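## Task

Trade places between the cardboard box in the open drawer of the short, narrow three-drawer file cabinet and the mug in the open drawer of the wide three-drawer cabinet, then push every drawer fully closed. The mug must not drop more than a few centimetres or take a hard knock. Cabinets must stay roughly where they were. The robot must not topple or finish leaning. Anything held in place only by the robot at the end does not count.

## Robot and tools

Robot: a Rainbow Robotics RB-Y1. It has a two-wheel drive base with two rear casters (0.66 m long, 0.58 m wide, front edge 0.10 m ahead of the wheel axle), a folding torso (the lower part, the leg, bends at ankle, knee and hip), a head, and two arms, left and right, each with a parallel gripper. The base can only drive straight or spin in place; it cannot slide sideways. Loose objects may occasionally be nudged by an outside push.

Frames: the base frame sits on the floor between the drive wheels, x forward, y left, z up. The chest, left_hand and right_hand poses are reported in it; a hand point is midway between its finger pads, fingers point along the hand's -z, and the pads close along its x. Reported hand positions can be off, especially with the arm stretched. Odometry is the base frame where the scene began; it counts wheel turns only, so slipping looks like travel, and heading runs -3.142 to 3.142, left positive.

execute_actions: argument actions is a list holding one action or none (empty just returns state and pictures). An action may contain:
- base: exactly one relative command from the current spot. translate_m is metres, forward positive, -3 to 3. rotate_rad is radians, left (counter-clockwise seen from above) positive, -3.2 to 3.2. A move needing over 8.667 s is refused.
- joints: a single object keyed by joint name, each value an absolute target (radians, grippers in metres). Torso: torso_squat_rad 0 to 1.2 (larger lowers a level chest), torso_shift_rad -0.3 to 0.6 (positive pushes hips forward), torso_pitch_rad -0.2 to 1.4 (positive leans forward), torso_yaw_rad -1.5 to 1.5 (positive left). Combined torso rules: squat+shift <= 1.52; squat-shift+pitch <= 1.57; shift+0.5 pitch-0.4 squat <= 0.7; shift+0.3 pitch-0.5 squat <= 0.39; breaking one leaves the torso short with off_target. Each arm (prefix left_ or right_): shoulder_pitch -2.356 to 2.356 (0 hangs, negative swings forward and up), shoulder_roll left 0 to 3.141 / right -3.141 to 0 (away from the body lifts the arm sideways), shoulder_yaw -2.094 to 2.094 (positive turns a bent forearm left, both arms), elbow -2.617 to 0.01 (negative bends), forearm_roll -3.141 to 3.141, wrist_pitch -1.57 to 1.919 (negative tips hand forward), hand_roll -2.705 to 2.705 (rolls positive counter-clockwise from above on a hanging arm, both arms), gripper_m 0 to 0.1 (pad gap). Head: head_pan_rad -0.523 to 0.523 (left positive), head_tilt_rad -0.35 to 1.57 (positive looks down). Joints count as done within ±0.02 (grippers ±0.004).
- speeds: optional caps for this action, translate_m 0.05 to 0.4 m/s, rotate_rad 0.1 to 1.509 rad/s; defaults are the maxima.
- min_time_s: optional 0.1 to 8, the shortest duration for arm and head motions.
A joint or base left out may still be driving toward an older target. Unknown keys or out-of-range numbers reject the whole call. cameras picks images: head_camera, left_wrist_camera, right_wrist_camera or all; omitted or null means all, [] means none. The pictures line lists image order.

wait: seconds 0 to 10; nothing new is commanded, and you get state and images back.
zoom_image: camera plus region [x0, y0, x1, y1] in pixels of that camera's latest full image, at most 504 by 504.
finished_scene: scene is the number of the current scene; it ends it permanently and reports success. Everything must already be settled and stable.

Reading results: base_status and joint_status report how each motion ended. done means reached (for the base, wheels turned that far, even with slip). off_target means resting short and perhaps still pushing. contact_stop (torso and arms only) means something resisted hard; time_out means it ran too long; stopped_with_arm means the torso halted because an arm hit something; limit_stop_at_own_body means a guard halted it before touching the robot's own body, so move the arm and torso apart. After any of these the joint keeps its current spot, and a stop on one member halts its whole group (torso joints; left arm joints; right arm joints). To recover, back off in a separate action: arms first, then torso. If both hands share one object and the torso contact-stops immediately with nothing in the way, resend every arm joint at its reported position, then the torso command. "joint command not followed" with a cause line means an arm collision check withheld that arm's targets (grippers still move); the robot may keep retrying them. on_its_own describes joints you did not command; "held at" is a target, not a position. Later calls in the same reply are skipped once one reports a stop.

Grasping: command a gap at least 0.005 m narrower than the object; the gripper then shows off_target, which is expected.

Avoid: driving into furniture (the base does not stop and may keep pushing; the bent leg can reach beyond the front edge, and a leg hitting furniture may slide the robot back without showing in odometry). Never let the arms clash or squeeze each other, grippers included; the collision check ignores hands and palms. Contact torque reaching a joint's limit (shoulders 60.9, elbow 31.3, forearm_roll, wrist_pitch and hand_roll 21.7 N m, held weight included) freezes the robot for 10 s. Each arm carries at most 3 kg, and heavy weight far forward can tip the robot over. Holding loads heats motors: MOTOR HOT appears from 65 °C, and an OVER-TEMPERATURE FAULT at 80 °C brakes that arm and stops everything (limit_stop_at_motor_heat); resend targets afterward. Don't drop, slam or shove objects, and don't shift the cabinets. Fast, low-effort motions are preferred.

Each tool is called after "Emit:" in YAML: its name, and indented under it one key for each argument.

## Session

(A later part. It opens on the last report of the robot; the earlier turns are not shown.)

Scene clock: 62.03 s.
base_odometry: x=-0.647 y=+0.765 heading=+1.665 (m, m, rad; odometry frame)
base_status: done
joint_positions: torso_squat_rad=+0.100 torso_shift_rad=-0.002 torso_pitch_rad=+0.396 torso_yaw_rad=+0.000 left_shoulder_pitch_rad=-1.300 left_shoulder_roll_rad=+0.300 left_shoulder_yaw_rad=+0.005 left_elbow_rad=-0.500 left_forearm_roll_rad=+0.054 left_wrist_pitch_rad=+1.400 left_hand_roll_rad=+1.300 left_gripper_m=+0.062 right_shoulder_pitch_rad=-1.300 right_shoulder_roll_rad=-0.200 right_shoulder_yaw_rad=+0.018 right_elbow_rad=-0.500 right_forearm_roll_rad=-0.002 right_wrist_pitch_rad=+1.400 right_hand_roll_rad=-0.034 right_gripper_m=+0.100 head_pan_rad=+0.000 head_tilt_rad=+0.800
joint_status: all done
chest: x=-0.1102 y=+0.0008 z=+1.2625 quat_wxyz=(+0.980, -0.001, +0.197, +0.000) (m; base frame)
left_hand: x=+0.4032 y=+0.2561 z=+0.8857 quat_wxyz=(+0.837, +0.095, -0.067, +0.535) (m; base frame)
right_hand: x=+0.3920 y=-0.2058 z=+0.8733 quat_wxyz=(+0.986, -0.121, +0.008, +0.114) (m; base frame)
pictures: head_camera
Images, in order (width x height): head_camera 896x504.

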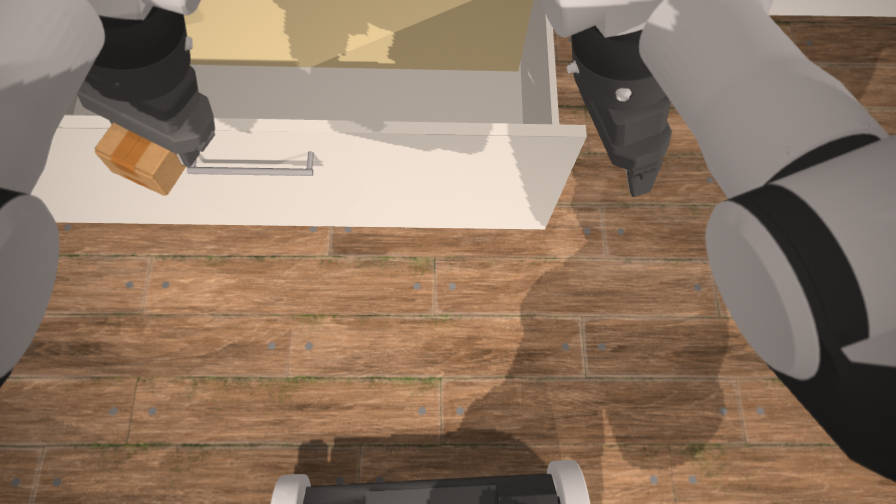

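Emit:
execute_actions:
  actions:
    - {"base":{"translate_m":0.22}}

Scene clock: 64.03 s.
base_odometry: x=-0.668 y=+0.984 heading=+1.665 (m, m, rad; odometry frame)
base_status: done
joint_positions: torso_squat_rad=+0.100 torso_shift_rad=-0.002 torso_pitch_rad=+0.396 torso_yaw_rad=+0.000 left_shoulder_pitch_rad=-1.300 left_shoulder_roll_rad=+0.300 left_shoulder_yaw_rad=+0.005 left_elbow_rad=-0.500 left_forearm_roll_rad=+0.054 left_wrist_pitch_rad=+1.400 left_hand_roll_rad=+1.300 left_gripper_m=+0.062 right_shoulder_pitch_rad=-1.300 right_shoulder_roll_rad=-0.200 right_shoulder_yaw_rad=+0.018 right_elbow_rad=-0.500 right_forearm_roll_rad=-0.002 right_wrist_pitch_rad=+1.400 right_hand_roll_rad=-0.034 right_gripper_m=+0.100 head_pan_rad=+0.000 head_tilt_rad=+0.800
joint_status: not commanded
chest: x=-0.1102 y=+0.0008 z=+1.2625 quat_wxyz=(+0.980, -0.001, +0.197, +0.000) (m; base frame)
left_hand: x=+0.4031 y=+0.2561 z=+0.8857 quat_wxyz=(+0.837, +0.095, -0.067, +0.535) (m; base frame)
right_hand: x=+0.3920 y=-0.2058 z=+0.8733 quat_wxyz=(+0.986, -0.121, +0.008, +0.114) (m; base frame)
pictures: head_camera, left_wrist_camera, right_wrist_camera
Images, in order (width x height): head_camera 896x504, left_wrist_camera 644x364, right_wrist_camera 644x364.

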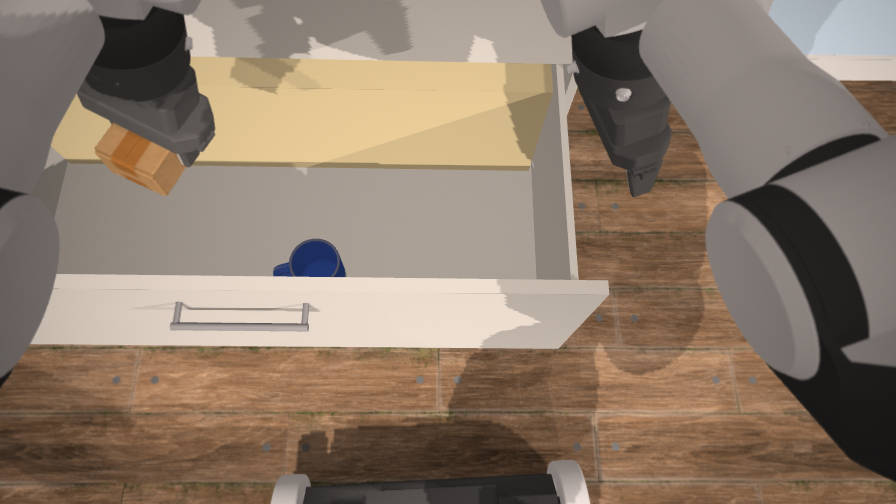

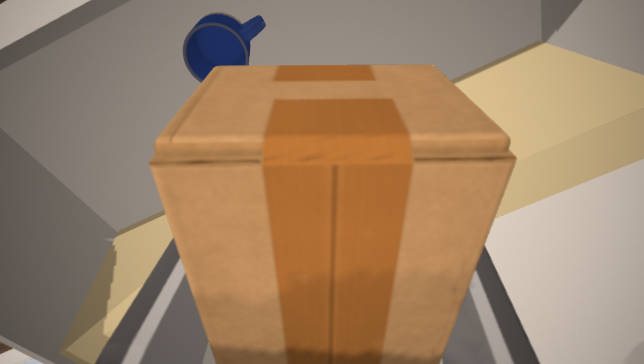

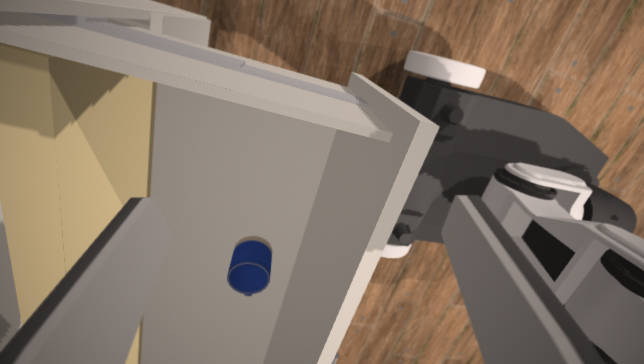

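Emit:
execute_actions:
  actions:
    - {"base":{"translate_m":-0.1},"joints":{"torso_pitch_rad":0.7,"torso_squat_rad":0.3,"left_wrist_pitch_rad":1.1,"left_shoulder_roll_rad":0.4,"right_shoulder_roll_rad":-0.7,"right_wrist_pitch_rad":0.0,"head_tilt_rad":0.5}}
  cameras: ["head_camera"]

Scene clock: 66.97 s.
base_odometry: x=-0.659 y=+0.884 heading=+1.666 (m, m, rad; odometry frame)
base_status: done
joint_positions: torso_squat_rad=+0.272 torso_shift_rad=-0.003 torso_pitch_rad=+0.654 torso_yaw_rad=+0.000 left_shoulder_pitch_rad=-1.300 left_shoulder_roll_rad=+0.400 left_shoulder_yaw_rad=+0.005 left_elbow_rad=-0.500 left_forearm_roll_rad=+0.054 left_wrist_pitch_rad=+1.100 left_hand_roll_rad=+1.300 left_gripper_m=+0.059 right_shoulder_pitch_rad=-1.300 right_shoulder_roll_rad=-0.700 right_shoulder_yaw_rad=+0.018 right_elbow_rad=-0.500 right_forearm_roll_rad=-0.002 right_wrist_pitch_rad=+0.000 right_hand_roll_rad=-0.034 right_gripper_m=+0.100 head_pan_rad=+0.000 head_tilt_rad=+0.500
joint_status: torso_squat_rad contact_stop (moved +0.172 of +0.200); torso_pitch_rad contact_stop (moved +0.258 of +0.304); the others done
on_its_own: torso_squat_rad is held at +0.272, not at your +0.300, since a contact_stop; torso_pitch_rad is held at +0.654, not at your +0.700, since a contact_stop
chest: x=-0.0417 y=+0.0007 z=+1.2004 quat_wxyz=(+0.947, -0.001, +0.321, +0.000) (m; base frame)
left_hand: x=+0.4411 y=+0.3094 z=+0.7144 quat_wxyz=(+0.835, +0.087, -0.100, +0.534) (m; base frame)
right_hand: x=+0.6521 y=-0.4312 z=+0.9316 quat_wxyz=(+0.794, -0.221, -0.547, +0.144) (m; base frame)
pictures: head_camera
Images, in order (width x height): head_camera 896x504.

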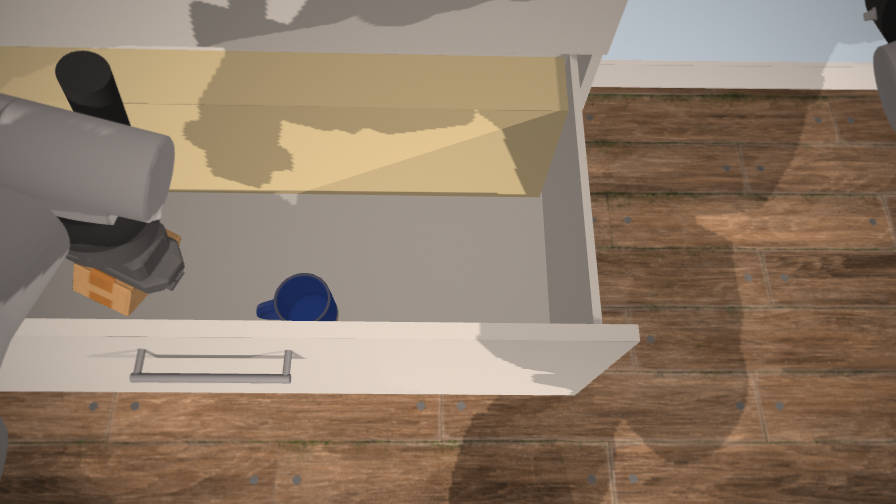

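Emit:
execute_actions:
  actions:
    - {"joints":{"torso_squat_rad":0.15,"torso_pitch_rad":0.65}}
  cameras: []

Emit:
execute_actions:
  actions:
    - {"base":{"translate_m":0.09},"joints":{"left_hand_roll_rad":1.7}}
  cameras: []

Emit:
execute_actions:
  actions:
    - {"joints":{"torso_squat_rad":0.7}}
  cameras: ["head_camera","left_wrist_camera"]

Scene clock: 68.57 s.
base_odometry: x=-0.659 y=+0.884 heading=+1.666 (m, m, rad; odometry frame)
base_status: not commanded
joint_positions: torso_squat_rad=+0.150 torso_shift_rad=-0.003 torso_pitch_rad=+0.650 torso_yaw_rad=+0.000 left_shoulder_pitch_rad=-1.300 left_shoulder_roll_rad=+0.400 left_shoulder_yaw_rad=+0.005 left_elbow_rad=-0.500 left_forearm_roll_rad=+0.054 left_wrist_pitch_rad=+1.100 left_hand_roll_rad=+1.300 left_gripper_m=+0.059 right_shoulder_pitch_rad=-1.300 right_shoulder_roll_rad=-0.700 right_shoulder_yaw_rad=+0.018 right_elbow_rad=-0.500 right_forearm_roll_rad=-0.002 right_wrist_pitch_rad=+0.000 right_hand_roll_rad=-0.034 right_gripper_m=+0.100 head_pan_rad=+0.000 head_tilt_rad=+0.500
joint_status: all done
chest: x=-0.0426 y=+0.0007 z=+1.2190 quat_wxyz=(+0.948, -0.001, +0.319, +0.000) (m; base frame)
left_hand: x=+0.4420 y=+0.3094 z=+0.7347 quat_wxyz=(+0.835, +0.086, -0.101, +0.534) (m; base frame)
right_hand: x=+0.6521 y=-0.4312 z=+0.9527 quat_wxyz=(+0.793, -0.221, -0.549, +0.143) (m; base frame)
pictures: none
No camera images: the call's "cameras" was empty. Leave "cameras" out to get every camera's image.

Scene clock: 69.80 s.
base_odometry: x=-0.667 y=+0.974 heading=+1.666 (m, m, rad; odometry frame)
base_status: done
joint_positions: torso_squat_rad=+0.150 torso_shift_rad=-0.003 torso_pitch_rad=+0.650 torso_yaw_rad=+0.000 left_shoulder_pitch_rad=-1.300 left_shoulder_roll_rad=+0.400 left_shoulder_yaw_rad=+0.005 left_elbow_rad=-0.500 left_forearm_roll_rad=+0.054 left_wrist_pitch_rad=+1.100 left_hand_roll_rad=+1.700 left_gripper_m=+0.059 right_shoulder_pitch_rad=-1.300 right_shoulder_roll_rad=-0.700 right_shoulder_yaw_rad=+0.018 right_elbow_rad=-0.500 right_forearm_roll_rad=-0.002 right_wrist_pitch_rad=+0.000 right_hand_roll_rad=-0.034 right_gripper_m=+0.100 head_pan_rad=+0.000 head_tilt_rad=+0.500
joint_status: all done
chest: x=-0.0425 y=+0.0007 z=+1.2189 quat_wxyz=(+0.948, -0.001, +0.319, +0.000) (m; base frame)
left_hand: x=+0.4419 y=+0.3094 z=+0.7345 quat_wxyz=(+0.712, +0.064, -0.116, +0.689) (m; base frame)
right_hand: x=+0.6522 y=-0.4312 z=+0.9527 quat_wxyz=(+0.793, -0.221, -0.549, +0.143) (m; base frame)
pictures: none
No camera images: the call's "cameras" was empty. Leave "cameras" out to get every camera's image.

Scene clock: 72.43 s.
base_odometry: x=-0.667 y=+0.974 heading=+1.666 (m, m, rad; odometry frame)
base_status: not commanded
joint_positions: torso_squat_rad=+0.700 torso_shift_rad=-0.003 torso_pitch_rad=+0.650 torso_yaw_rad=+0.000 left_shoulder_pitch_rad=-1.300 left_shoulder_roll_rad=+0.400 left_shoulder_yaw_rad=+0.005 left_elbow_rad=-0.500 left_forearm_roll_rad=+0.054 left_wrist_pitch_rad=+1.100 left_hand_roll_rad=+1.700 left_gripper_m=+0.059 right_shoulder_pitch_rad=-1.300 right_shoulder_roll_rad=-0.700 right_shoulder_yaw_rad=+0.018 right_elbow_rad=-0.500 right_forearm_roll_rad=-0.002 right_wrist_pitch_rad=+0.000 right_hand_roll_rad=-0.034 right_gripper_m=+0.100 head_pan_rad=+0.000 head_tilt_rad=+0.500
joint_status: all done
chest: x=-0.0422 y=+0.0006 z=+1.0622 quat_wxyz=(+0.948, -0.001, +0.319, +0.000) (m; base frame)
left_hand: x=+0.4423 y=+0.3093 z=+0.5779 quat_wxyz=(+0.712, +0.064, -0.116, +0.689) (m; base frame)
right_hand: x=+0.6526 y=-0.4312 z=+0.7961 quat_wxyz=(+0.793, -0.221, -0.549, +0.143) (m; base frame)
pictures: head_camera, left_wrist_camera
Images, in order (width x height): head_camera 896x504, left_wrist_camera 644x364.

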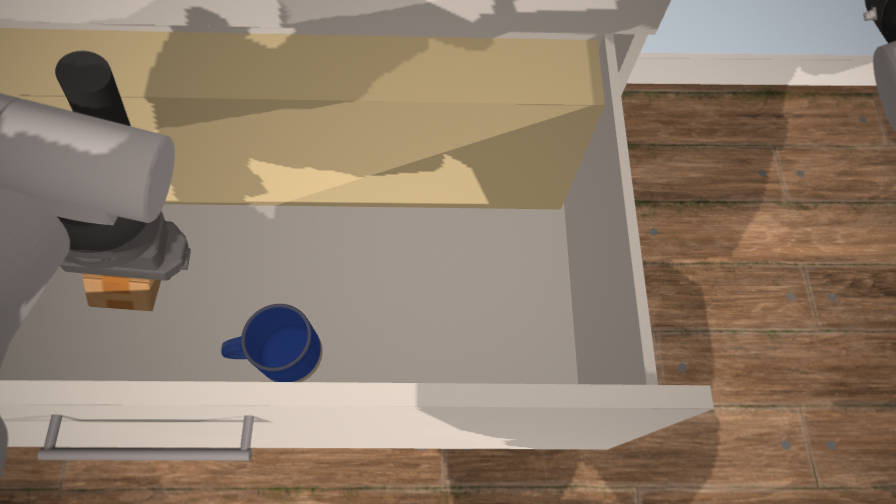

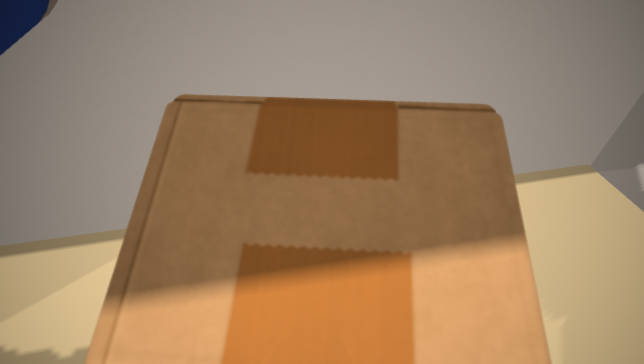

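Emit:
execute_actions:
  actions:
    - {"joints":{"torso_squat_rad":0.9}}
  cameras: ["head_camera"]

Scene clock: 74.20 s.
base_odometry: x=-0.667 y=+0.974 heading=+1.666 (m, m, rad; odometry frame)
base_status: not commanded
joint_positions: torso_squat_rad=+0.900 torso_shift_rad=-0.003 torso_pitch_rad=+0.650 torso_yaw_rad=+0.000 left_shoulder_pitch_rad=-1.300 left_shoulder_roll_rad=+0.400 left_shoulder_yaw_rad=+0.005 left_elbow_rad=-0.500 left_forearm_roll_rad=+0.054 left_wrist_pitch_rad=+1.100 left_hand_roll_rad=+1.700 left_gripper_m=+0.059 right_shoulder_pitch_rad=-1.300 right_shoulder_roll_rad=-0.700 right_shoulder_yaw_rad=+0.018 right_elbow_rad=-0.500 right_forearm_roll_rad=-0.002 right_wrist_pitch_rad=+0.000 right_hand_roll_rad=-0.034 right_gripper_m=+0.100 head_pan_rad=+0.000 head_tilt_rad=+0.500
joint_status: all done
chest: x=-0.0419 y=+0.0006 z=+0.9619 quat_wxyz=(+0.948, -0.001, +0.319, +0.000) (m; base frame)
left_hand: x=+0.4425 y=+0.3093 z=+0.4776 quat_wxyz=(+0.712, +0.064, -0.116, +0.689) (m; base frame)
right_hand: x=+0.6529 y=-0.4313 z=+0.6958 quat_wxyz=(+0.793, -0.221, -0.549, +0.143) (m; base frame)
pictures: head_camera
Images, in order (width x height): head_camera 896x504.

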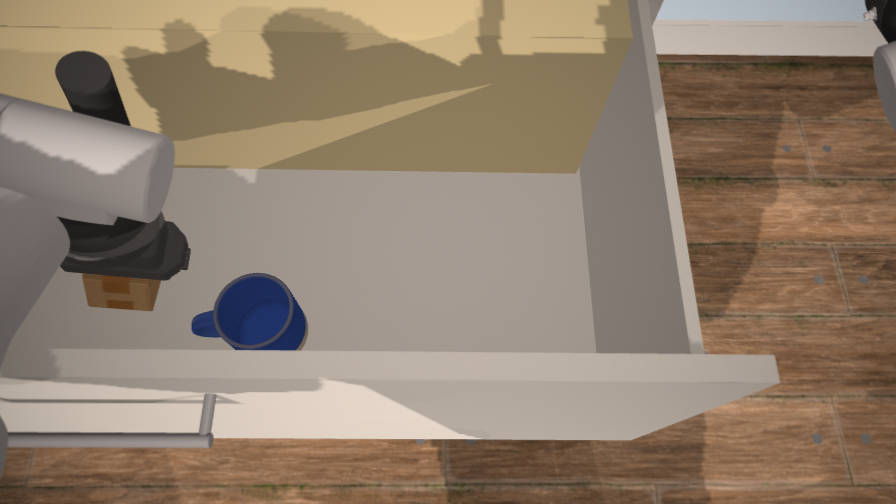

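Emit:
execute_actions:
  actions:
    - {"joints":{"left_shoulder_pitch_rad":-1.22,"left_elbow_rad":-0.4,"left_wrist_pitch_rad":0.95},"min_time_s":2}
  cameras: ["head_camera"]

Scene clock: 76.77 s.
base_odometry: x=-0.667 y=+0.974 heading=+1.665 (m, m, rad; odometry frame)
base_status: not commanded
joint_positions: torso_squat_rad=+0.900 torso_shift_rad=-0.003 torso_pitch_rad=+0.648 torso_yaw_rad=+0.000 left_shoulder_pitch_rad=-1.225 left_shoulder_roll_rad=+0.401 left_shoulder_yaw_rad=+0.005 left_elbow_rad=-0.402 left_forearm_roll_rad=+0.054 left_wrist_pitch_rad=+0.950 left_hand_roll_rad=+1.700 left_gripper_m=+0.059 right_shoulder_pitch_rad=-1.300 right_shoulder_roll_rad=-0.700 right_shoulder_yaw_rad=+0.018 right_elbow_rad=-0.500 right_forearm_roll_rad=-0.002 right_wrist_pitch_rad=+0.000 right_hand_roll_rad=-0.034 right_gripper_m=+0.100 head_pan_rad=+0.000 head_tilt_rad=+0.500
joint_status: all done
chest: x=-0.0427 y=+0.0002 z=+0.9623 quat_wxyz=(+0.948, +0.000, +0.318, +0.000) (m; base frame)
left_hand: x=+0.3988 y=+0.3350 z=+0.4331 quat_wxyz=(+0.709, +0.075, -0.114, +0.692) (m; base frame)
right_hand: x=+0.6525 y=-0.4316 z=+0.6971 quat_wxyz=(+0.793, -0.221, -0.550, +0.143) (m; base frame)
pictures: head_camera
Images, in order (width x height): head_camera 896x504.

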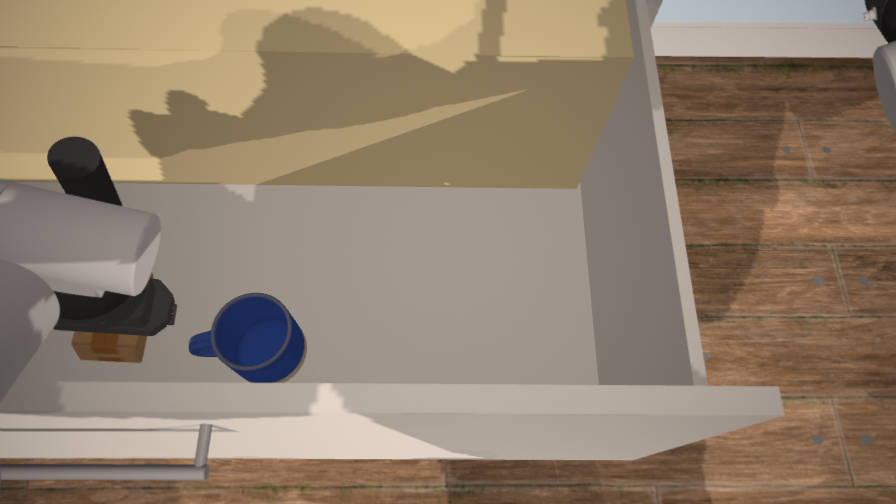

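Emit:
execute_actions:
  actions:
    - {"joints":{"left_gripper_m":0.1}}
  cameras: []

Emit:
execute_actions:
  actions:
    - {"joints":{"torso_squat_rad":0.6}}
  cameras: []

Emit:
execute_actions:
  actions:
    - {"joints":{"left_shoulder_roll_rad":0.12,"left_hand_roll_rad":1.9,"left_gripper_m":0.05}}
  cameras: ["head_camera","left_wrist_camera"]

Scene clock: 78.53 s.
base_odometry: x=-0.667 y=+0.974 heading=+1.666 (m, m, rad; odometry frame)
base_status: not commanded
joint_positions: torso_squat_rad=+0.900 torso_shift_rad=-0.004 torso_pitch_rad=+0.647 torso_yaw_rad=+0.001 left_shoulder_pitch_rad=-1.226 left_shoulder_roll_rad=+0.410 left_shoulder_yaw_rad=+0.005 left_elbow_rad=-0.403 left_forearm_roll_rad=+0.052 left_wrist_pitch_rad=+0.951 left_hand_roll_rad=+1.700 left_gripper_m=+0.096 right_shoulder_pitch_rad=-1.300 right_shoulder_roll_rad=-0.700 right_shoulder_yaw_rad=+0.018 right_elbow_rad=-0.500 right_forearm_roll_rad=-0.002 right_wrist_pitch_rad=+0.000 right_hand_roll_rad=-0.034 right_gripper_m=+0.100 head_pan_rad=+0.000 head_tilt_rad=+0.500
joint_status: left_gripper_m off_target (ended at +0.096, target +0.100)
chest: x=-0.0433 y=+0.0002 z=+0.9625 quat_wxyz=(+0.948, +0.000, +0.318, +0.001) (m; base frame)
left_hand: x=+0.4006 y=+0.3415 z=+0.4366 quat_wxyz=(+0.707, +0.077, -0.119, +0.693) (m; base frame)
right_hand: x=+0.6527 y=-0.4307 z=+0.6980 quat_wxyz=(+0.792, -0.220, -0.551, +0.143) (m; base frame)
pictures: none
No camera images: the call's "cameras" was empty. Leave "cameras" out to get every camera's image.

Scene clock: 80.33 s.
base_odometry: x=-0.667 y=+0.974 heading=+1.666 (m, m, rad; odometry frame)
base_status: not commanded
joint_positions: torso_squat_rad=+0.600 torso_shift_rad=-0.003 torso_pitch_rad=+0.650 torso_yaw_rad=+0.000 left_shoulder_pitch_rad=-1.220 left_shoulder_roll_rad=+0.400 left_shoulder_yaw_rad=+0.005 left_elbow_rad=-0.400 left_forearm_roll_rad=+0.054 left_wrist_pitch_rad=+0.950 left_hand_roll_rad=+1.700 left_gripper_m=+0.099 right_shoulder_pitch_rad=-1.300 right_shoulder_roll_rad=-0.700 right_shoulder_yaw_rad=+0.018 right_elbow_rad=-0.500 right_forearm_roll_rad=-0.002 right_wrist_pitch_rad=+0.000 right_hand_roll_rad=-0.034 right_gripper_m=+0.100 head_pan_rad=+0.000 head_tilt_rad=+0.500
joint_status: all done
chest: x=-0.0424 y=+0.0006 z=+1.1046 quat_wxyz=(+0.948, -0.001, +0.319, +0.000) (m; base frame)
left_hand: x=+0.3944 y=+0.3356 z=+0.5721 quat_wxyz=(+0.709, +0.078, -0.111, +0.692) (m; base frame)
right_hand: x=+0.6525 y=-0.4312 z=+0.8384 quat_wxyz=(+0.793, -0.221, -0.549, +0.143) (m; base frame)
pictures: none
No camera images: the call's "cameras" was empty. Leave "cameras" out to get every camera's image.

Scene clock: 81.50 s.
base_odometry: x=-0.667 y=+0.974 heading=+1.665 (m, m, rad; odometry frame)
base_status: not commanded
joint_positions: torso_squat_rad=+0.600 torso_shift_rad=-0.003 torso_pitch_rad=+0.650 torso_yaw_rad=+0.000 left_shoulder_pitch_rad=-1.220 left_shoulder_roll_rad=+0.120 left_shoulder_yaw_rad=+0.005 left_elbow_rad=-0.400 left_forearm_roll_rad=+0.054 left_wrist_pitch_rad=+0.950 left_hand_roll_rad=+1.900 left_gripper_m=+0.050 right_shoulder_pitch_rad=-1.300 right_shoulder_roll_rad=-0.700 right_shoulder_yaw_rad=+0.018 right_elbow_rad=-0.500 right_forearm_roll_rad=-0.002 right_wrist_pitch_rad=+0.000 right_hand_roll_rad=-0.034 right_gripper_m=+0.100 head_pan_rad=+0.000 head_tilt_rad=+0.500
joint_status: all done
chest: x=-0.0424 y=+0.0006 z=+1.1046 quat_wxyz=(+0.948, -0.001, +0.319, +0.000) (m; base frame)
left_hand: x=+0.3416 y=+0.1449 z=+0.5348 quat_wxyz=(+0.695, +0.020, -0.007, +0.718) (m; base frame)
right_hand: x=+0.6524 y=-0.4312 z=+0.8385 quat_wxyz=(+0.793, -0.221, -0.549, +0.143) (m; base frame)
pictures: head_camera, left_wrist_camera
Images, in order (width x height): head_camera 896x504, left_wrist_camera 644x364.

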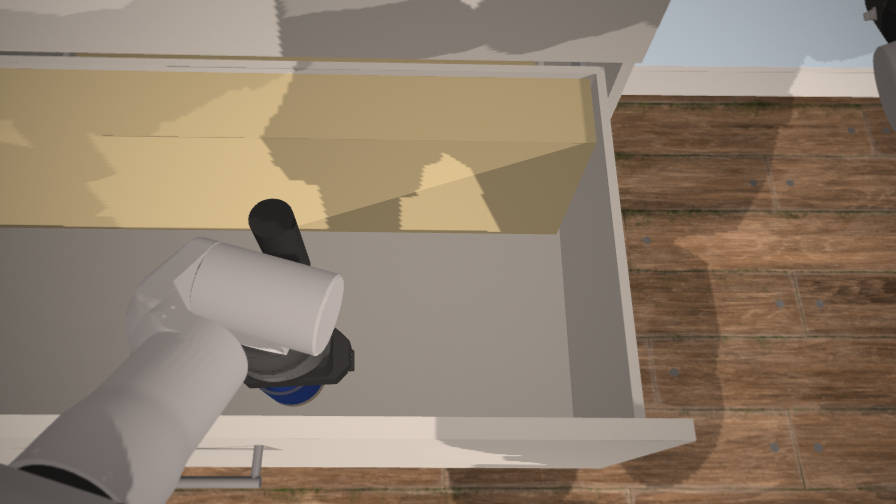

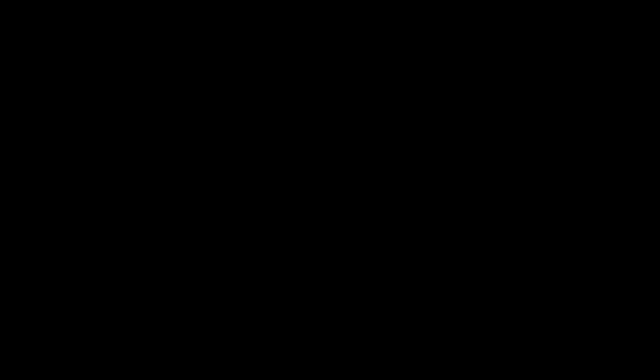

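Emit:
execute_actions:
  actions:
    - {"base":{"translate_m":0.04},"joints":{"left_hand_roll_rad":-1.24,"torso_squat_rad":0.45,"left_shoulder_roll_rad":0.07}}
  cameras: ["head_camera","left_wrist_camera"]

Scene clock: 84.57 s.
base_odometry: x=-0.671 y=+1.014 heading=+1.665 (m, m, rad; odometry frame)
base_status: done
joint_positions: torso_squat_rad=+0.450 torso_shift_rad=-0.003 torso_pitch_rad=+0.650 torso_yaw_rad=+0.000 left_shoulder_pitch_rad=-1.220 left_shoulder_roll_rad=+0.070 left_shoulder_yaw_rad=+0.005 left_elbow_rad=-0.400 left_forearm_roll_rad=+0.054 left_wrist_pitch_rad=+0.950 left_hand_roll_rad=-1.240 left_gripper_m=+0.050 right_shoulder_pitch_rad=-1.300 right_shoulder_roll_rad=-0.700 right_shoulder_yaw_rad=+0.018 right_elbow_rad=-0.500 right_forearm_roll_rad=-0.002 right_wrist_pitch_rad=+0.000 right_hand_roll_rad=-0.034 right_gripper_m=+0.100 head_pan_rad=+0.000 head_tilt_rad=+0.500
joint_status: all done
chest: x=-0.0425 y=+0.0007 z=+1.1572 quat_wxyz=(+0.948, -0.001, +0.319, +0.000) (m; base frame)
left_hand: x=+0.3289 y=+0.1114 z=+0.5858 quat_wxyz=(+0.710, -0.012, +0.012, -0.704) (m; base frame)
right_hand: x=+0.6523 y=-0.4312 z=+0.8911 quat_wxyz=(+0.793, -0.221, -0.549, +0.143) (m; base frame)
pictures: head_camera, left_wrist_camera
Images, in order (width x height): head_camera 896x504, left_wrist_camera 644x364.

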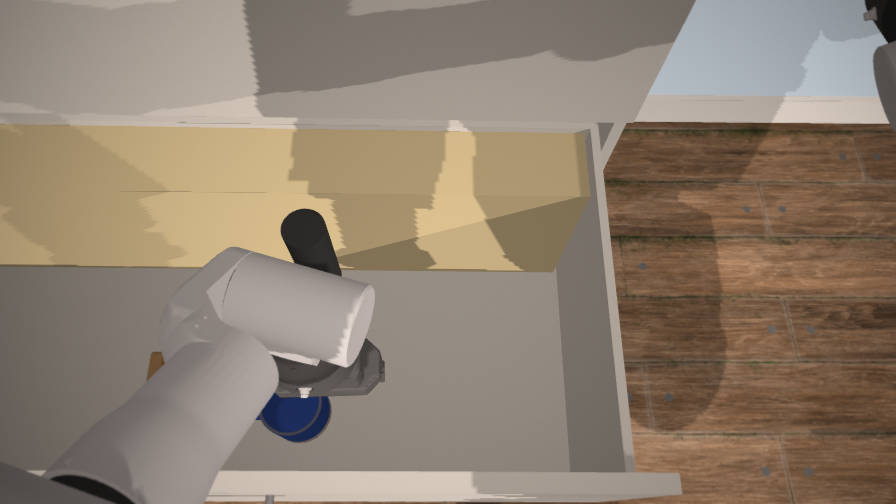

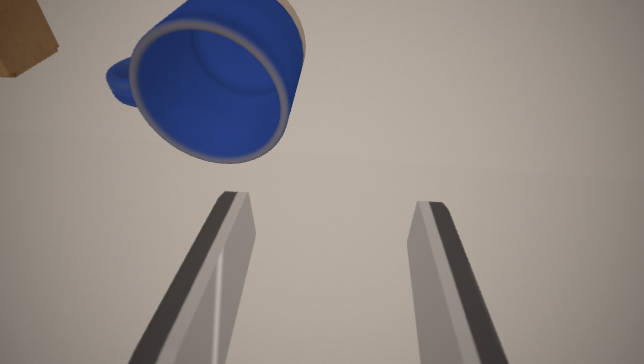

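Emit:
execute_actions:
  actions:
    - {"base":{"translate_m":0.05},"joints":{"torso_squat_rad":0.6,"left_shoulder_roll_rad":0.11}}
  cameras: ["head_camera","left_wrist_camera"]

Scene clock: 86.40 s.
base_odometry: x=-0.676 y=+1.063 heading=+1.665 (m, m, rad; odometry frame)
base_status: done
joint_positions: torso_squat_rad=+0.600 torso_shift_rad=-0.003 torso_pitch_rad=+0.650 torso_yaw_rad=+0.000 left_shoulder_pitch_rad=-1.220 left_shoulder_roll_rad=+0.110 left_shoulder_yaw_rad=+0.005 left_elbow_rad=-0.400 left_forearm_roll_rad=+0.054 left_wrist_pitch_rad=+0.950 left_hand_roll_rad=-1.240 left_gripper_m=+0.050 right_shoulder_pitch_rad=-1.300 right_shoulder_roll_rad=-0.700 right_shoulder_yaw_rad=+0.018 right_elbow_rad=-0.500 right_forearm_roll_rad=-0.002 right_wrist_pitch_rad=+0.000 right_hand_roll_rad=-0.034 right_gripper_m=+0.100 head_pan_rad=+0.000 head_tilt_rad=+0.500
joint_status: all done
chest: x=-0.0424 y=+0.0007 z=+1.1046 quat_wxyz=(+0.948, -0.001, +0.319, +0.000) (m; base frame)
left_hand: x=+0.3391 y=+0.1384 z=+0.5343 quat_wxyz=(+0.717, +0.004, +0.018, -0.697) (m; base frame)
right_hand: x=+0.6525 y=-0.4312 z=+0.8384 quat_wxyz=(+0.793, -0.221, -0.549, +0.143) (m; base frame)
pictures: head_camera, left_wrist_camera
Images, in order (width x height): head_camera 896x504, left_wrist_camera 644x364.

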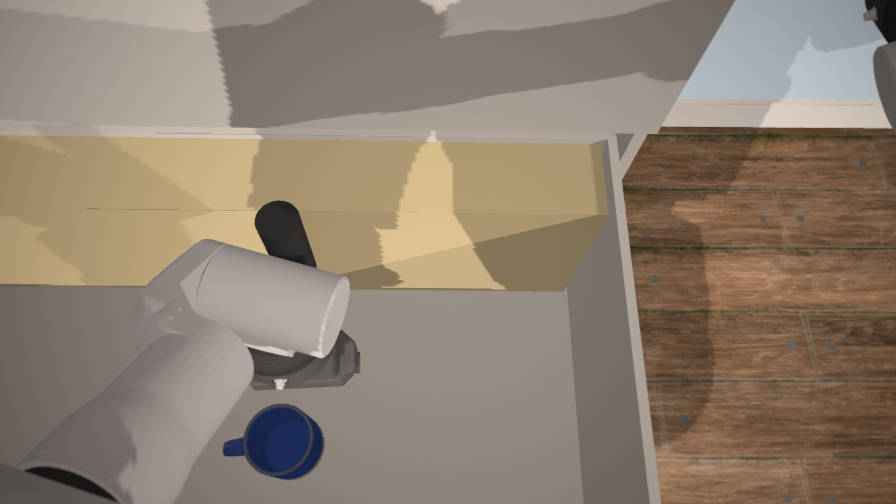

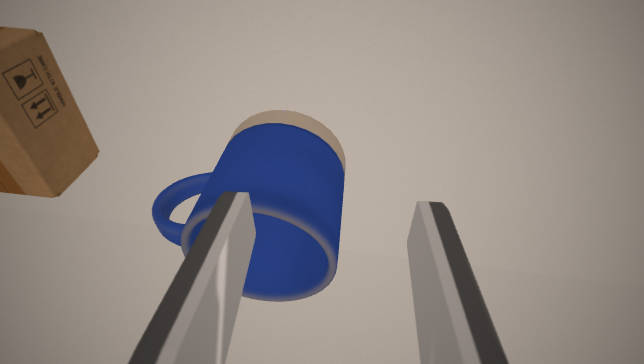

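Emit:
execute_actions:
  actions:
    - {"base":{"translate_m":-0.055}}
  cameras: ["head_camera","left_wrist_camera"]

Emit:
execute_actions:
  actions:
    - {"joints":{"torso_squat_rad":0.72}}
  cameras: ["head_camera","left_wrist_camera"]

Scene clock: 88.03 s.
base_odometry: x=-0.671 y=+1.009 heading=+1.665 (m, m, rad; odometry frame)
base_status: done
joint_positions: torso_squat_rad=+0.600 torso_shift_rad=-0.003 torso_pitch_rad=+0.650 torso_yaw_rad=+0.000 left_shoulder_pitch_rad=-1.220 left_shoulder_roll_rad=+0.110 left_shoulder_yaw_rad=+0.005 left_elbow_rad=-0.400 left_forearm_roll_rad=+0.054 left_wrist_pitch_rad=+0.950 left_hand_roll_rad=-1.240 left_gripper_m=+0.050 right_shoulder_pitch_rad=-1.300 right_shoulder_roll_rad=-0.700 right_shoulder_yaw_rad=+0.018 right_elbow_rad=-0.500 right_forearm_roll_rad=-0.002 right_wrist_pitch_rad=+0.000 right_hand_roll_rad=-0.034 right_gripper_m=+0.100 head_pan_rad=+0.000 head_tilt_rad=+0.500
joint_status: not commanded
chest: x=-0.0424 y=+0.0007 z=+1.1046 quat_wxyz=(+0.948, -0.001, +0.319, +0.000) (m; base frame)
left_hand: x=+0.3390 y=+0.1384 z=+0.5344 quat_wxyz=(+0.717, +0.004, +0.018, -0.697) (m; base frame)
right_hand: x=+0.6524 y=-0.4312 z=+0.8385 quat_wxyz=(+0.793, -0.221, -0.549, +0.143) (m; base frame)
pictures: head_camera, left_wrist_camera
Images, in order (width x height): head_camera 896x504, left_wrist_camera 644x364.

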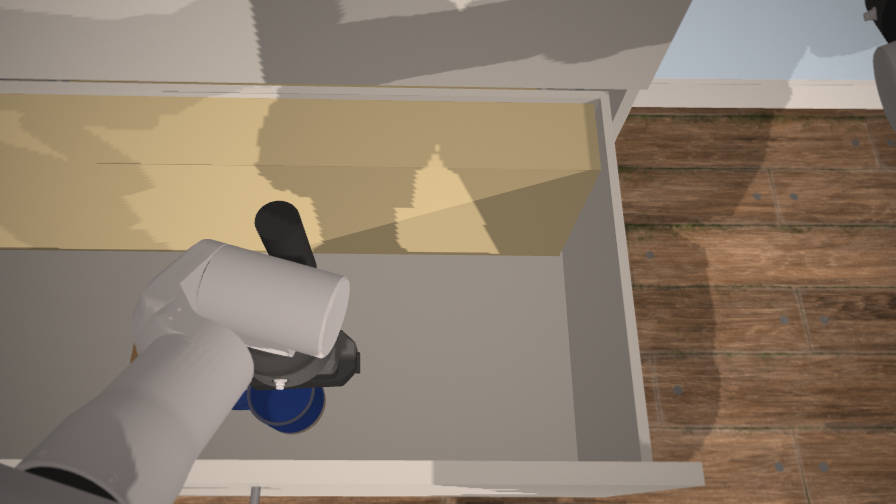

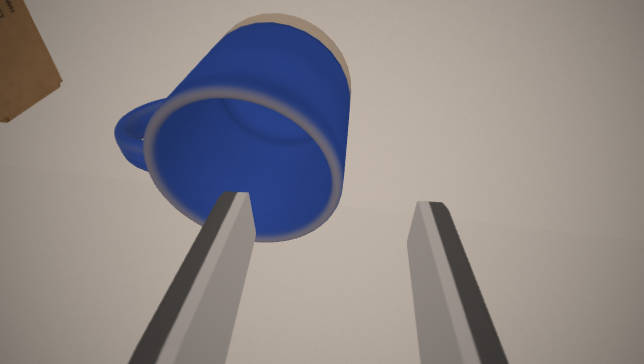

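Scene clock: 89.23 s.
base_odometry: x=-0.671 y=+1.009 heading=+1.665 (m, m, rad; odometry frame)
base_status: not commanded
joint_positions: torso_squat_rad=+0.720 torso_shift_rad=-0.003 torso_pitch_rad=+0.650 torso_yaw_rad=+0.000 left_shoulder_pitch_rad=-1.220 left_shoulder_roll_rad=+0.110 left_shoulder_yaw_rad=+0.005 left_elbow_rad=-0.400 left_forearm_roll_rad=+0.054 left_wrist_pitch_rad=+0.950 left_hand_roll_rad=-1.240 left_gripper_m=+0.050 right_shoulder_pitch_rad=-1.300 right_shoulder_roll_rad=-0.700 right_shoulder_yaw_rad=+0.018 right_elbow_rad=-0.500 right_forearm_roll_rad=-0.002 right_wrist_pitch_rad=+0.000 right_hand_roll_rad=-0.034 right_gripper_m=+0.100 head_pan_rad=+0.000 head_tilt_rad=+0.500
joint_status: all done
chest: x=-0.0422 y=+0.0006 z=+1.0531 quat_wxyz=(+0.948, -0.001, +0.319, +0.000) (m; base frame)
left_hand: x=+0.3392 y=+0.1383 z=+0.4828 quat_wxyz=(+0.717, +0.003, +0.018, -0.697) (m; base frame)
right_hand: x=+0.6526 y=-0.4312 z=+0.7870 quat_wxyz=(+0.793, -0.221, -0.549, +0.143) (m; base frame)
pictures: head_camera, left_wrist_camera
Images, in order (width x height): head_camera 896x504, left_wrist_camera 644x364.

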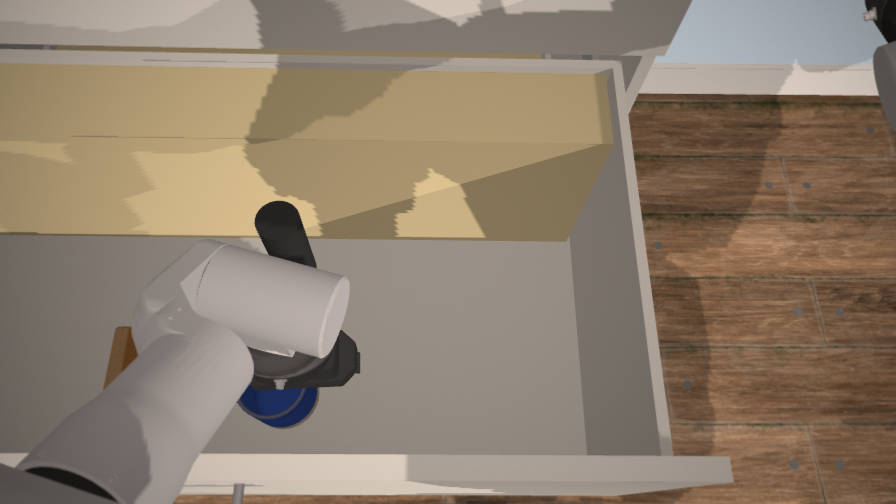

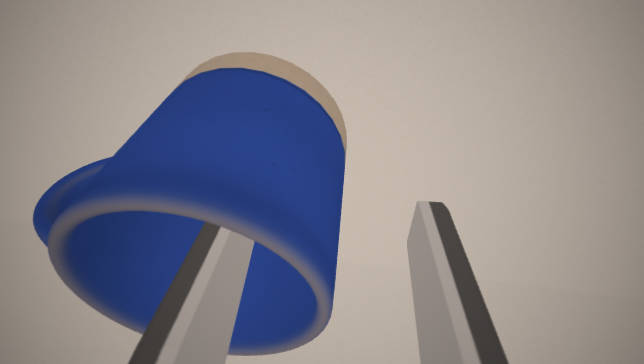

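Emit:
execute_actions:
  actions:
    - {"joints":{"torso_squat_rad":0.76}}
  cameras: []

Emit:
execute_actions:
  actions:
    - {"joints":{"left_gripper_m":0.0}}
  cameras: []

Emit:
execute_actions:
  actions:
    - {"joints":{"torso_squat_rad":0.1,"torso_pitch_rad":0.5,"left_wrist_pitch_rad":1.1}}
  cameras: ["head_camera","left_wrist_camera"]

Scene clock: 90.43 s.
base_odometry: x=-0.671 y=+1.009 heading=+1.665 (m, m, rad; odometry frame)
base_status: not commanded
joint_positions: torso_squat_rad=+0.760 torso_shift_rad=-0.003 torso_pitch_rad=+0.650 torso_yaw_rad=+0.000 left_shoulder_pitch_rad=-1.220 left_shoulder_roll_rad=+0.110 left_shoulder_yaw_rad=+0.005 left_elbow_rad=-0.400 left_forearm_roll_rad=+0.054 left_wrist_pitch_rad=+0.950 left_hand_roll_rad=-1.240 left_gripper_m=+0.050 right_shoulder_pitch_rad=-1.300 right_shoulder_roll_rad=-0.700 right_shoulder_yaw_rad=+0.018 right_elbow_rad=-0.500 right_forearm_roll_rad=-0.002 right_wrist_pitch_rad=+0.000 right_hand_roll_rad=-0.034 right_gripper_m=+0.100 head_pan_rad=+0.000 head_tilt_rad=+0.500
joint_status: all done
chest: x=-0.0422 y=+0.0006 z=+1.0342 quat_wxyz=(+0.948, -0.001, +0.319, +0.000) (m; base frame)
left_hand: x=+0.3392 y=+0.1383 z=+0.4640 quat_wxyz=(+0.717, +0.003, +0.018, -0.697) (m; base frame)
right_hand: x=+0.6527 y=-0.4312 z=+0.7681 quat_wxyz=(+0.793, -0.221, -0.549, +0.143) (m; base frame)
pictures: none
No camera images: the call's "cameras" was empty. Leave "cameras" out to get every camera's image.

Scene clock: 91.43 s.
base_odometry: x=-0.671 y=+1.009 heading=+1.665 (m, m, rad; odometry frame)
base_status: not commanded
joint_positions: torso_squat_rad=+0.760 torso_shift_rad=-0.003 torso_pitch_rad=+0.650 torso_yaw_rad=+0.000 left_shoulder_pitch_rad=-1.220 left_shoulder_roll_rad=+0.110 left_shoulder_yaw_rad=+0.005 left_elbow_rad=-0.400 left_forearm_roll_rad=+0.054 left_wrist_pitch_rad=+0.950 left_hand_roll_rad=-1.240 left_gripper_m=+0.006 right_shoulder_pitch_rad=-1.300 right_shoulder_roll_rad=-0.700 right_shoulder_yaw_rad=+0.018 right_elbow_rad=-0.500 right_forearm_roll_rad=-0.002 right_wrist_pitch_rad=+0.000 right_hand_roll_rad=-0.034 right_gripper_m=+0.100 head_pan_rad=+0.000 head_tilt_rad=+0.500
joint_status: left_gripper_m off_target (ended at +0.006, target +0.000)
chest: x=-0.0422 y=+0.0006 z=+1.0342 quat_wxyz=(+0.948, -0.001, +0.319, +0.000) (m; base frame)
left_hand: x=+0.3392 y=+0.1383 z=+0.4640 quat_wxyz=(+0.717, +0.003, +0.018, -0.697) (m; base frame)
right_hand: x=+0.6527 y=-0.4312 z=+0.7681 quat_wxyz=(+0.793, -0.221, -0.549, +0.143) (m; base frame)
pictures: none
No camera images: the call's "cameras" was empty. Leave "cameras" out to get every camera's image.

Scene clock: 94.40 s.
base_odometry: x=-0.671 y=+1.009 heading=+1.665 (m, m, rad; odometry frame)
base_status: not commanded
joint_positions: torso_squat_rad=+0.100 torso_shift_rad=-0.003 torso_pitch_rad=+0.500 torso_yaw_rad=+0.000 left_shoulder_pitch_rad=-1.220 left_shoulder_roll_rad=+0.110 left_shoulder_yaw_rad=+0.005 left_elbow_rad=-0.400 left_forearm_roll_rad=+0.054 left_wrist_pitch_rad=+1.100 left_hand_roll_rad=-1.240 left_gripper_m=+0.006 right_shoulder_pitch_rad=-1.300 right_shoulder_roll_rad=-0.700 right_shoulder_yaw_rad=+0.018 right_elbow_rad=-0.500 right_forearm_roll_rad=-0.002 right_wrist_pitch_rad=+0.000 right_hand_roll_rad=-0.034 right_gripper_m=+0.100 head_pan_rad=+0.000 head_tilt_rad=+0.500
joint_status: all done
chest: x=-0.0816 y=+0.0007 z=+1.2485 quat_wxyz=(+0.969, -0.001, +0.247, +0.000) (m; base frame)
left_hand: x=+0.3476 y=+0.1486 z=+0.7402 quat_wxyz=(+0.719, +0.022, +0.031, -0.694) (m; base frame)
right_hand: x=+0.6452 y=-0.4311 z=+1.0892 quat_wxyz=(+0.750, -0.231, -0.607, +0.126) (m; base frame)
pictures: head_camera, left_wrist_camera
Images, in order (width x height): head_camera 896x504, left_wrist_camera 644x364.

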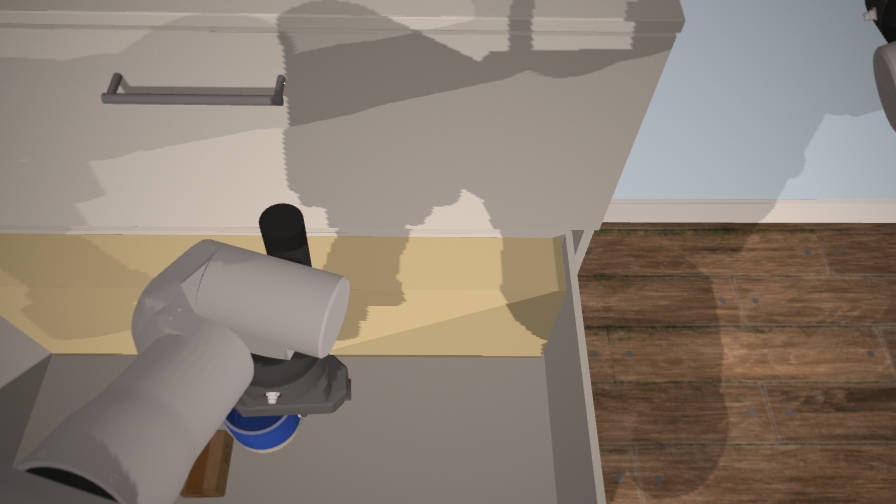

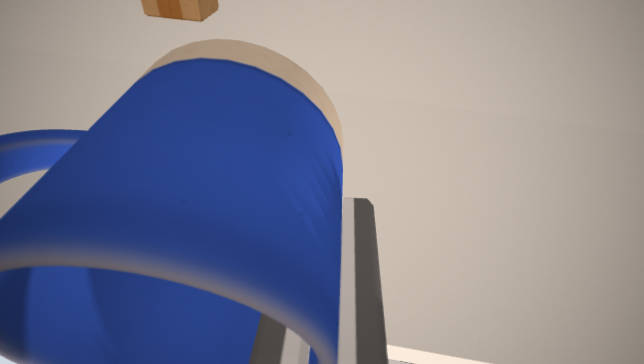

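Emit:
execute_actions:
  actions:
    - {"joints":{"torso_pitch_rad":0.3,"left_wrist_pitch_rad":1.3}}
  cameras: []

Emit:
execute_actions:
  actions:
    - {"base":{"translate_m":-0.45}}
  cameras: []

Emit:
execute_actions:
  actions:
    - {"joints":{"torso_squat_rad":0.5,"right_shoulder_roll_rad":-0.05,"right_shoulder_pitch_rad":-0.8,"right_elbow_rad":-0.5,"right_wrist_pitch_rad":-0.4,"right_gripper_m":0,"left_shoulder_roll_rad":0.35,"left_wrist_pitch_rad":1.3,"head_tilt_rad":0.6}}
  cameras: ["head_camera"]

Scene clock: 96.43 s.
base_odometry: x=-0.671 y=+1.009 heading=+1.665 (m, m, rad; odometry frame)
base_status: not commanded
joint_positions: torso_squat_rad=+0.100 torso_shift_rad=-0.003 torso_pitch_rad=+0.300 torso_yaw_rad=+0.000 left_shoulder_pitch_rad=-1.220 left_shoulder_roll_rad=+0.110 left_shoulder_yaw_rad=+0.005 left_elbow_rad=-0.400 left_forearm_roll_rad=+0.054 left_wrist_pitch_rad=+1.300 left_hand_roll_rad=-1.240 left_gripper_m=+0.006 right_shoulder_pitch_rad=-1.300 right_shoulder_roll_rad=-0.700 right_shoulder_yaw_rad=+0.018 right_elbow_rad=-0.500 right_forearm_roll_rad=-0.002 right_wrist_pitch_rad=+0.000 right_hand_roll_rad=-0.034 right_gripper_m=+0.100 head_pan_rad=+0.000 head_tilt_rad=+0.500
joint_status: all done
chest: x=-0.1386 y=+0.0007 z=+1.2726 quat_wxyz=(+0.989, -0.001, +0.149, +0.000) (m; base frame)
left_hand: x=+0.3389 y=+0.1616 z=+0.8571 quat_wxyz=(+0.725, +0.045, +0.048, -0.685) (m; base frame)
right_hand: x=+0.6055 y=-0.4310 z=+1.2609 quat_wxyz=(+0.685, -0.243, -0.679, +0.103) (m; base frame)
pictures: none
No camera images: the call's "cameras" was empty. Leave "cameras" out to get every camera's image.

Scene clock: 99.13 s.
base_odometry: x=-0.628 y=+0.561 heading=+1.664 (m, m, rad; odometry frame)
base_status: done
joint_positions: torso_squat_rad=+0.100 torso_shift_rad=-0.003 torso_pitch_rad=+0.300 torso_yaw_rad=+0.000 left_shoulder_pitch_rad=-1.219 left_shoulder_roll_rad=+0.110 left_shoulder_yaw_rad=+0.005 left_elbow_rad=-0.400 left_forearm_roll_rad=+0.054 left_wrist_pitch_rad=+1.300 left_hand_roll_rad=-1.240 left_gripper_m=+0.006 right_shoulder_pitch_rad=-1.300 right_shoulder_roll_rad=-0.700 right_shoulder_yaw_rad=+0.018 right_elbow_rad=-0.500 right_forearm_roll_rad=-0.002 right_wrist_pitch_rad=+0.000 right_hand_roll_rad=-0.034 right_gripper_m=+0.100 head_pan_rad=+0.000 head_tilt_rad=+0.500
joint_status: not commanded
chest: x=-0.1385 y=+0.0007 z=+1.2726 quat_wxyz=(+0.989, -0.001, +0.149, +0.000) (m; base frame)
left_hand: x=+0.3389 y=+0.1616 z=+0.8570 quat_wxyz=(+0.725, +0.045, +0.048, -0.685) (m; base frame)
right_hand: x=+0.6055 y=-0.4310 z=+1.2609 quat_wxyz=(+0.686, -0.243, -0.679, +0.103) (m; base frame)
pictures: none
No camera images: the call's "cameras" was empty. Leave "cameras" out to get every camera's image.

Scene clock: 101.27 s.
base_odometry: x=-0.628 y=+0.561 heading=+1.664 (m, m, rad; odometry frame)
base_status: not commanded
joint_positions: torso_squat_rad=+0.500 torso_shift_rad=-0.003 torso_pitch_rad=+0.300 torso_yaw_rad=+0.000 left_shoulder_pitch_rad=-1.220 left_shoulder_roll_rad=+0.350 left_shoulder_yaw_rad=+0.005 left_elbow_rad=-0.400 left_forearm_roll_rad=+0.054 left_wrist_pitch_rad=+1.300 left_hand_roll_rad=-1.240 left_gripper_m=+0.006 right_shoulder_pitch_rad=-0.800 right_shoulder_roll_rad=-0.050 right_shoulder_yaw_rad=+0.018 right_elbow_rad=-0.500 right_forearm_roll_rad=-0.002 right_wrist_pitch_rad=-0.400 right_hand_roll_rad=-0.034 right_gripper_m=+0.000 head_pan_rad=+0.000 head_tilt_rad=+0.600
joint_status: all done
chest: x=-0.1382 y=+0.0007 z=+1.1904 quat_wxyz=(+0.989, -0.001, +0.149, +0.000) (m; base frame)
left_hand: x=+0.3726 y=+0.3129 z=+0.8135 quat_wxyz=(+0.780, +0.117, +0.072, -0.611) (m; base frame)
right_hand: x=+0.4397 y=-0.1065 z=+0.8105 quat_wxyz=(+0.772, +0.063, -0.623, +0.111) (m; base frame)
pictures: head_camera
Images, in order (width x height): head_camera 896x504.

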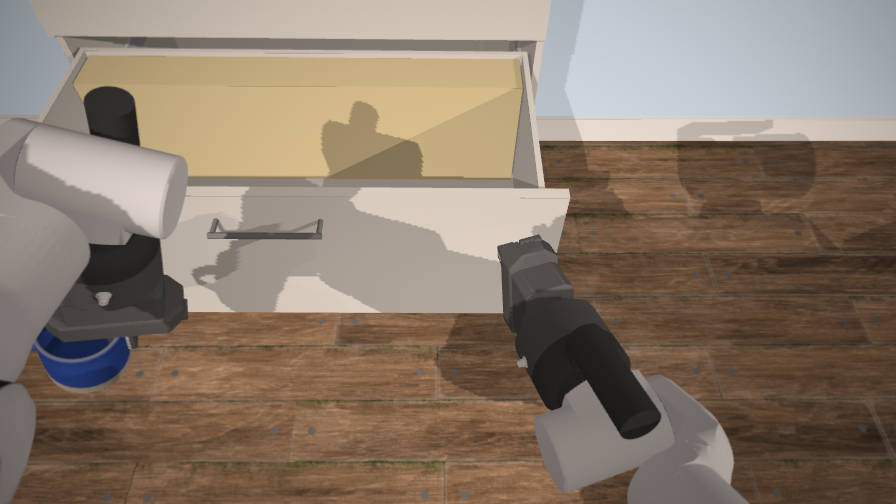

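Emit:
execute_actions:
  actions:
    - {"joints":{"right_shoulder_pitch_rad":-0.75,"right_elbow_rad":-0.25,"right_wrist_pitch_rad":-0.2,"right_shoulder_yaw_rad":0.6,"left_shoulder_pitch_rad":-1.0,"left_elbow_rad":-1.1,"left_wrist_pitch_rad":1.8},"min_time_s":2}
  cameras: ["head_camera"]

Scene clock: 103.97 s.
base_odometry: x=-0.628 y=+0.561 heading=+1.664 (m, m, rad; odometry frame)
base_status: not commanded
joint_positions: torso_squat_rad=+0.500 torso_shift_rad=-0.003 torso_pitch_rad=+0.300 torso_yaw_rad=+0.000 left_shoulder_pitch_rad=-1.000 left_shoulder_roll_rad=+0.350 left_shoulder_yaw_rad=+0.005 left_elbow_rad=-1.100 left_forearm_roll_rad=+0.054 left_wrist_pitch_rad=+1.800 left_hand_roll_rad=-1.240 left_gripper_m=+0.006 right_shoulder_pitch_rad=-0.750 right_shoulder_roll_rad=-0.050 right_shoulder_yaw_rad=+0.600 right_elbow_rad=-0.250 right_forearm_roll_rad=-0.002 right_wrist_pitch_rad=-0.200 right_hand_roll_rad=-0.034 right_gripper_m=+0.000 head_pan_rad=+0.000 head_tilt_rad=+0.600
joint_status: all done
chest: x=-0.1382 y=+0.0007 z=+1.1904 quat_wxyz=(+0.989, -0.001, +0.149, +0.000) (m; base frame)
left_hand: x=+0.3462 y=+0.2923 z=+0.8831 quat_wxyz=(+0.773, +0.111, +0.082, -0.620) (m; base frame)
right_hand: x=+0.2796 y=-0.0699 z=+0.6378 quat_wxyz=(+0.834, +0.032, -0.387, +0.391) (m; base frame)
pictures: head_camera
Images, in order (width x height): head_camera 896x504.

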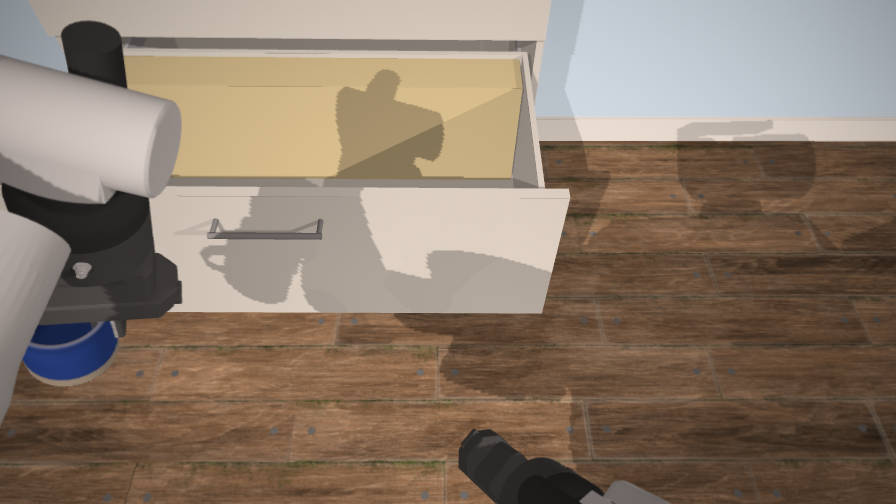

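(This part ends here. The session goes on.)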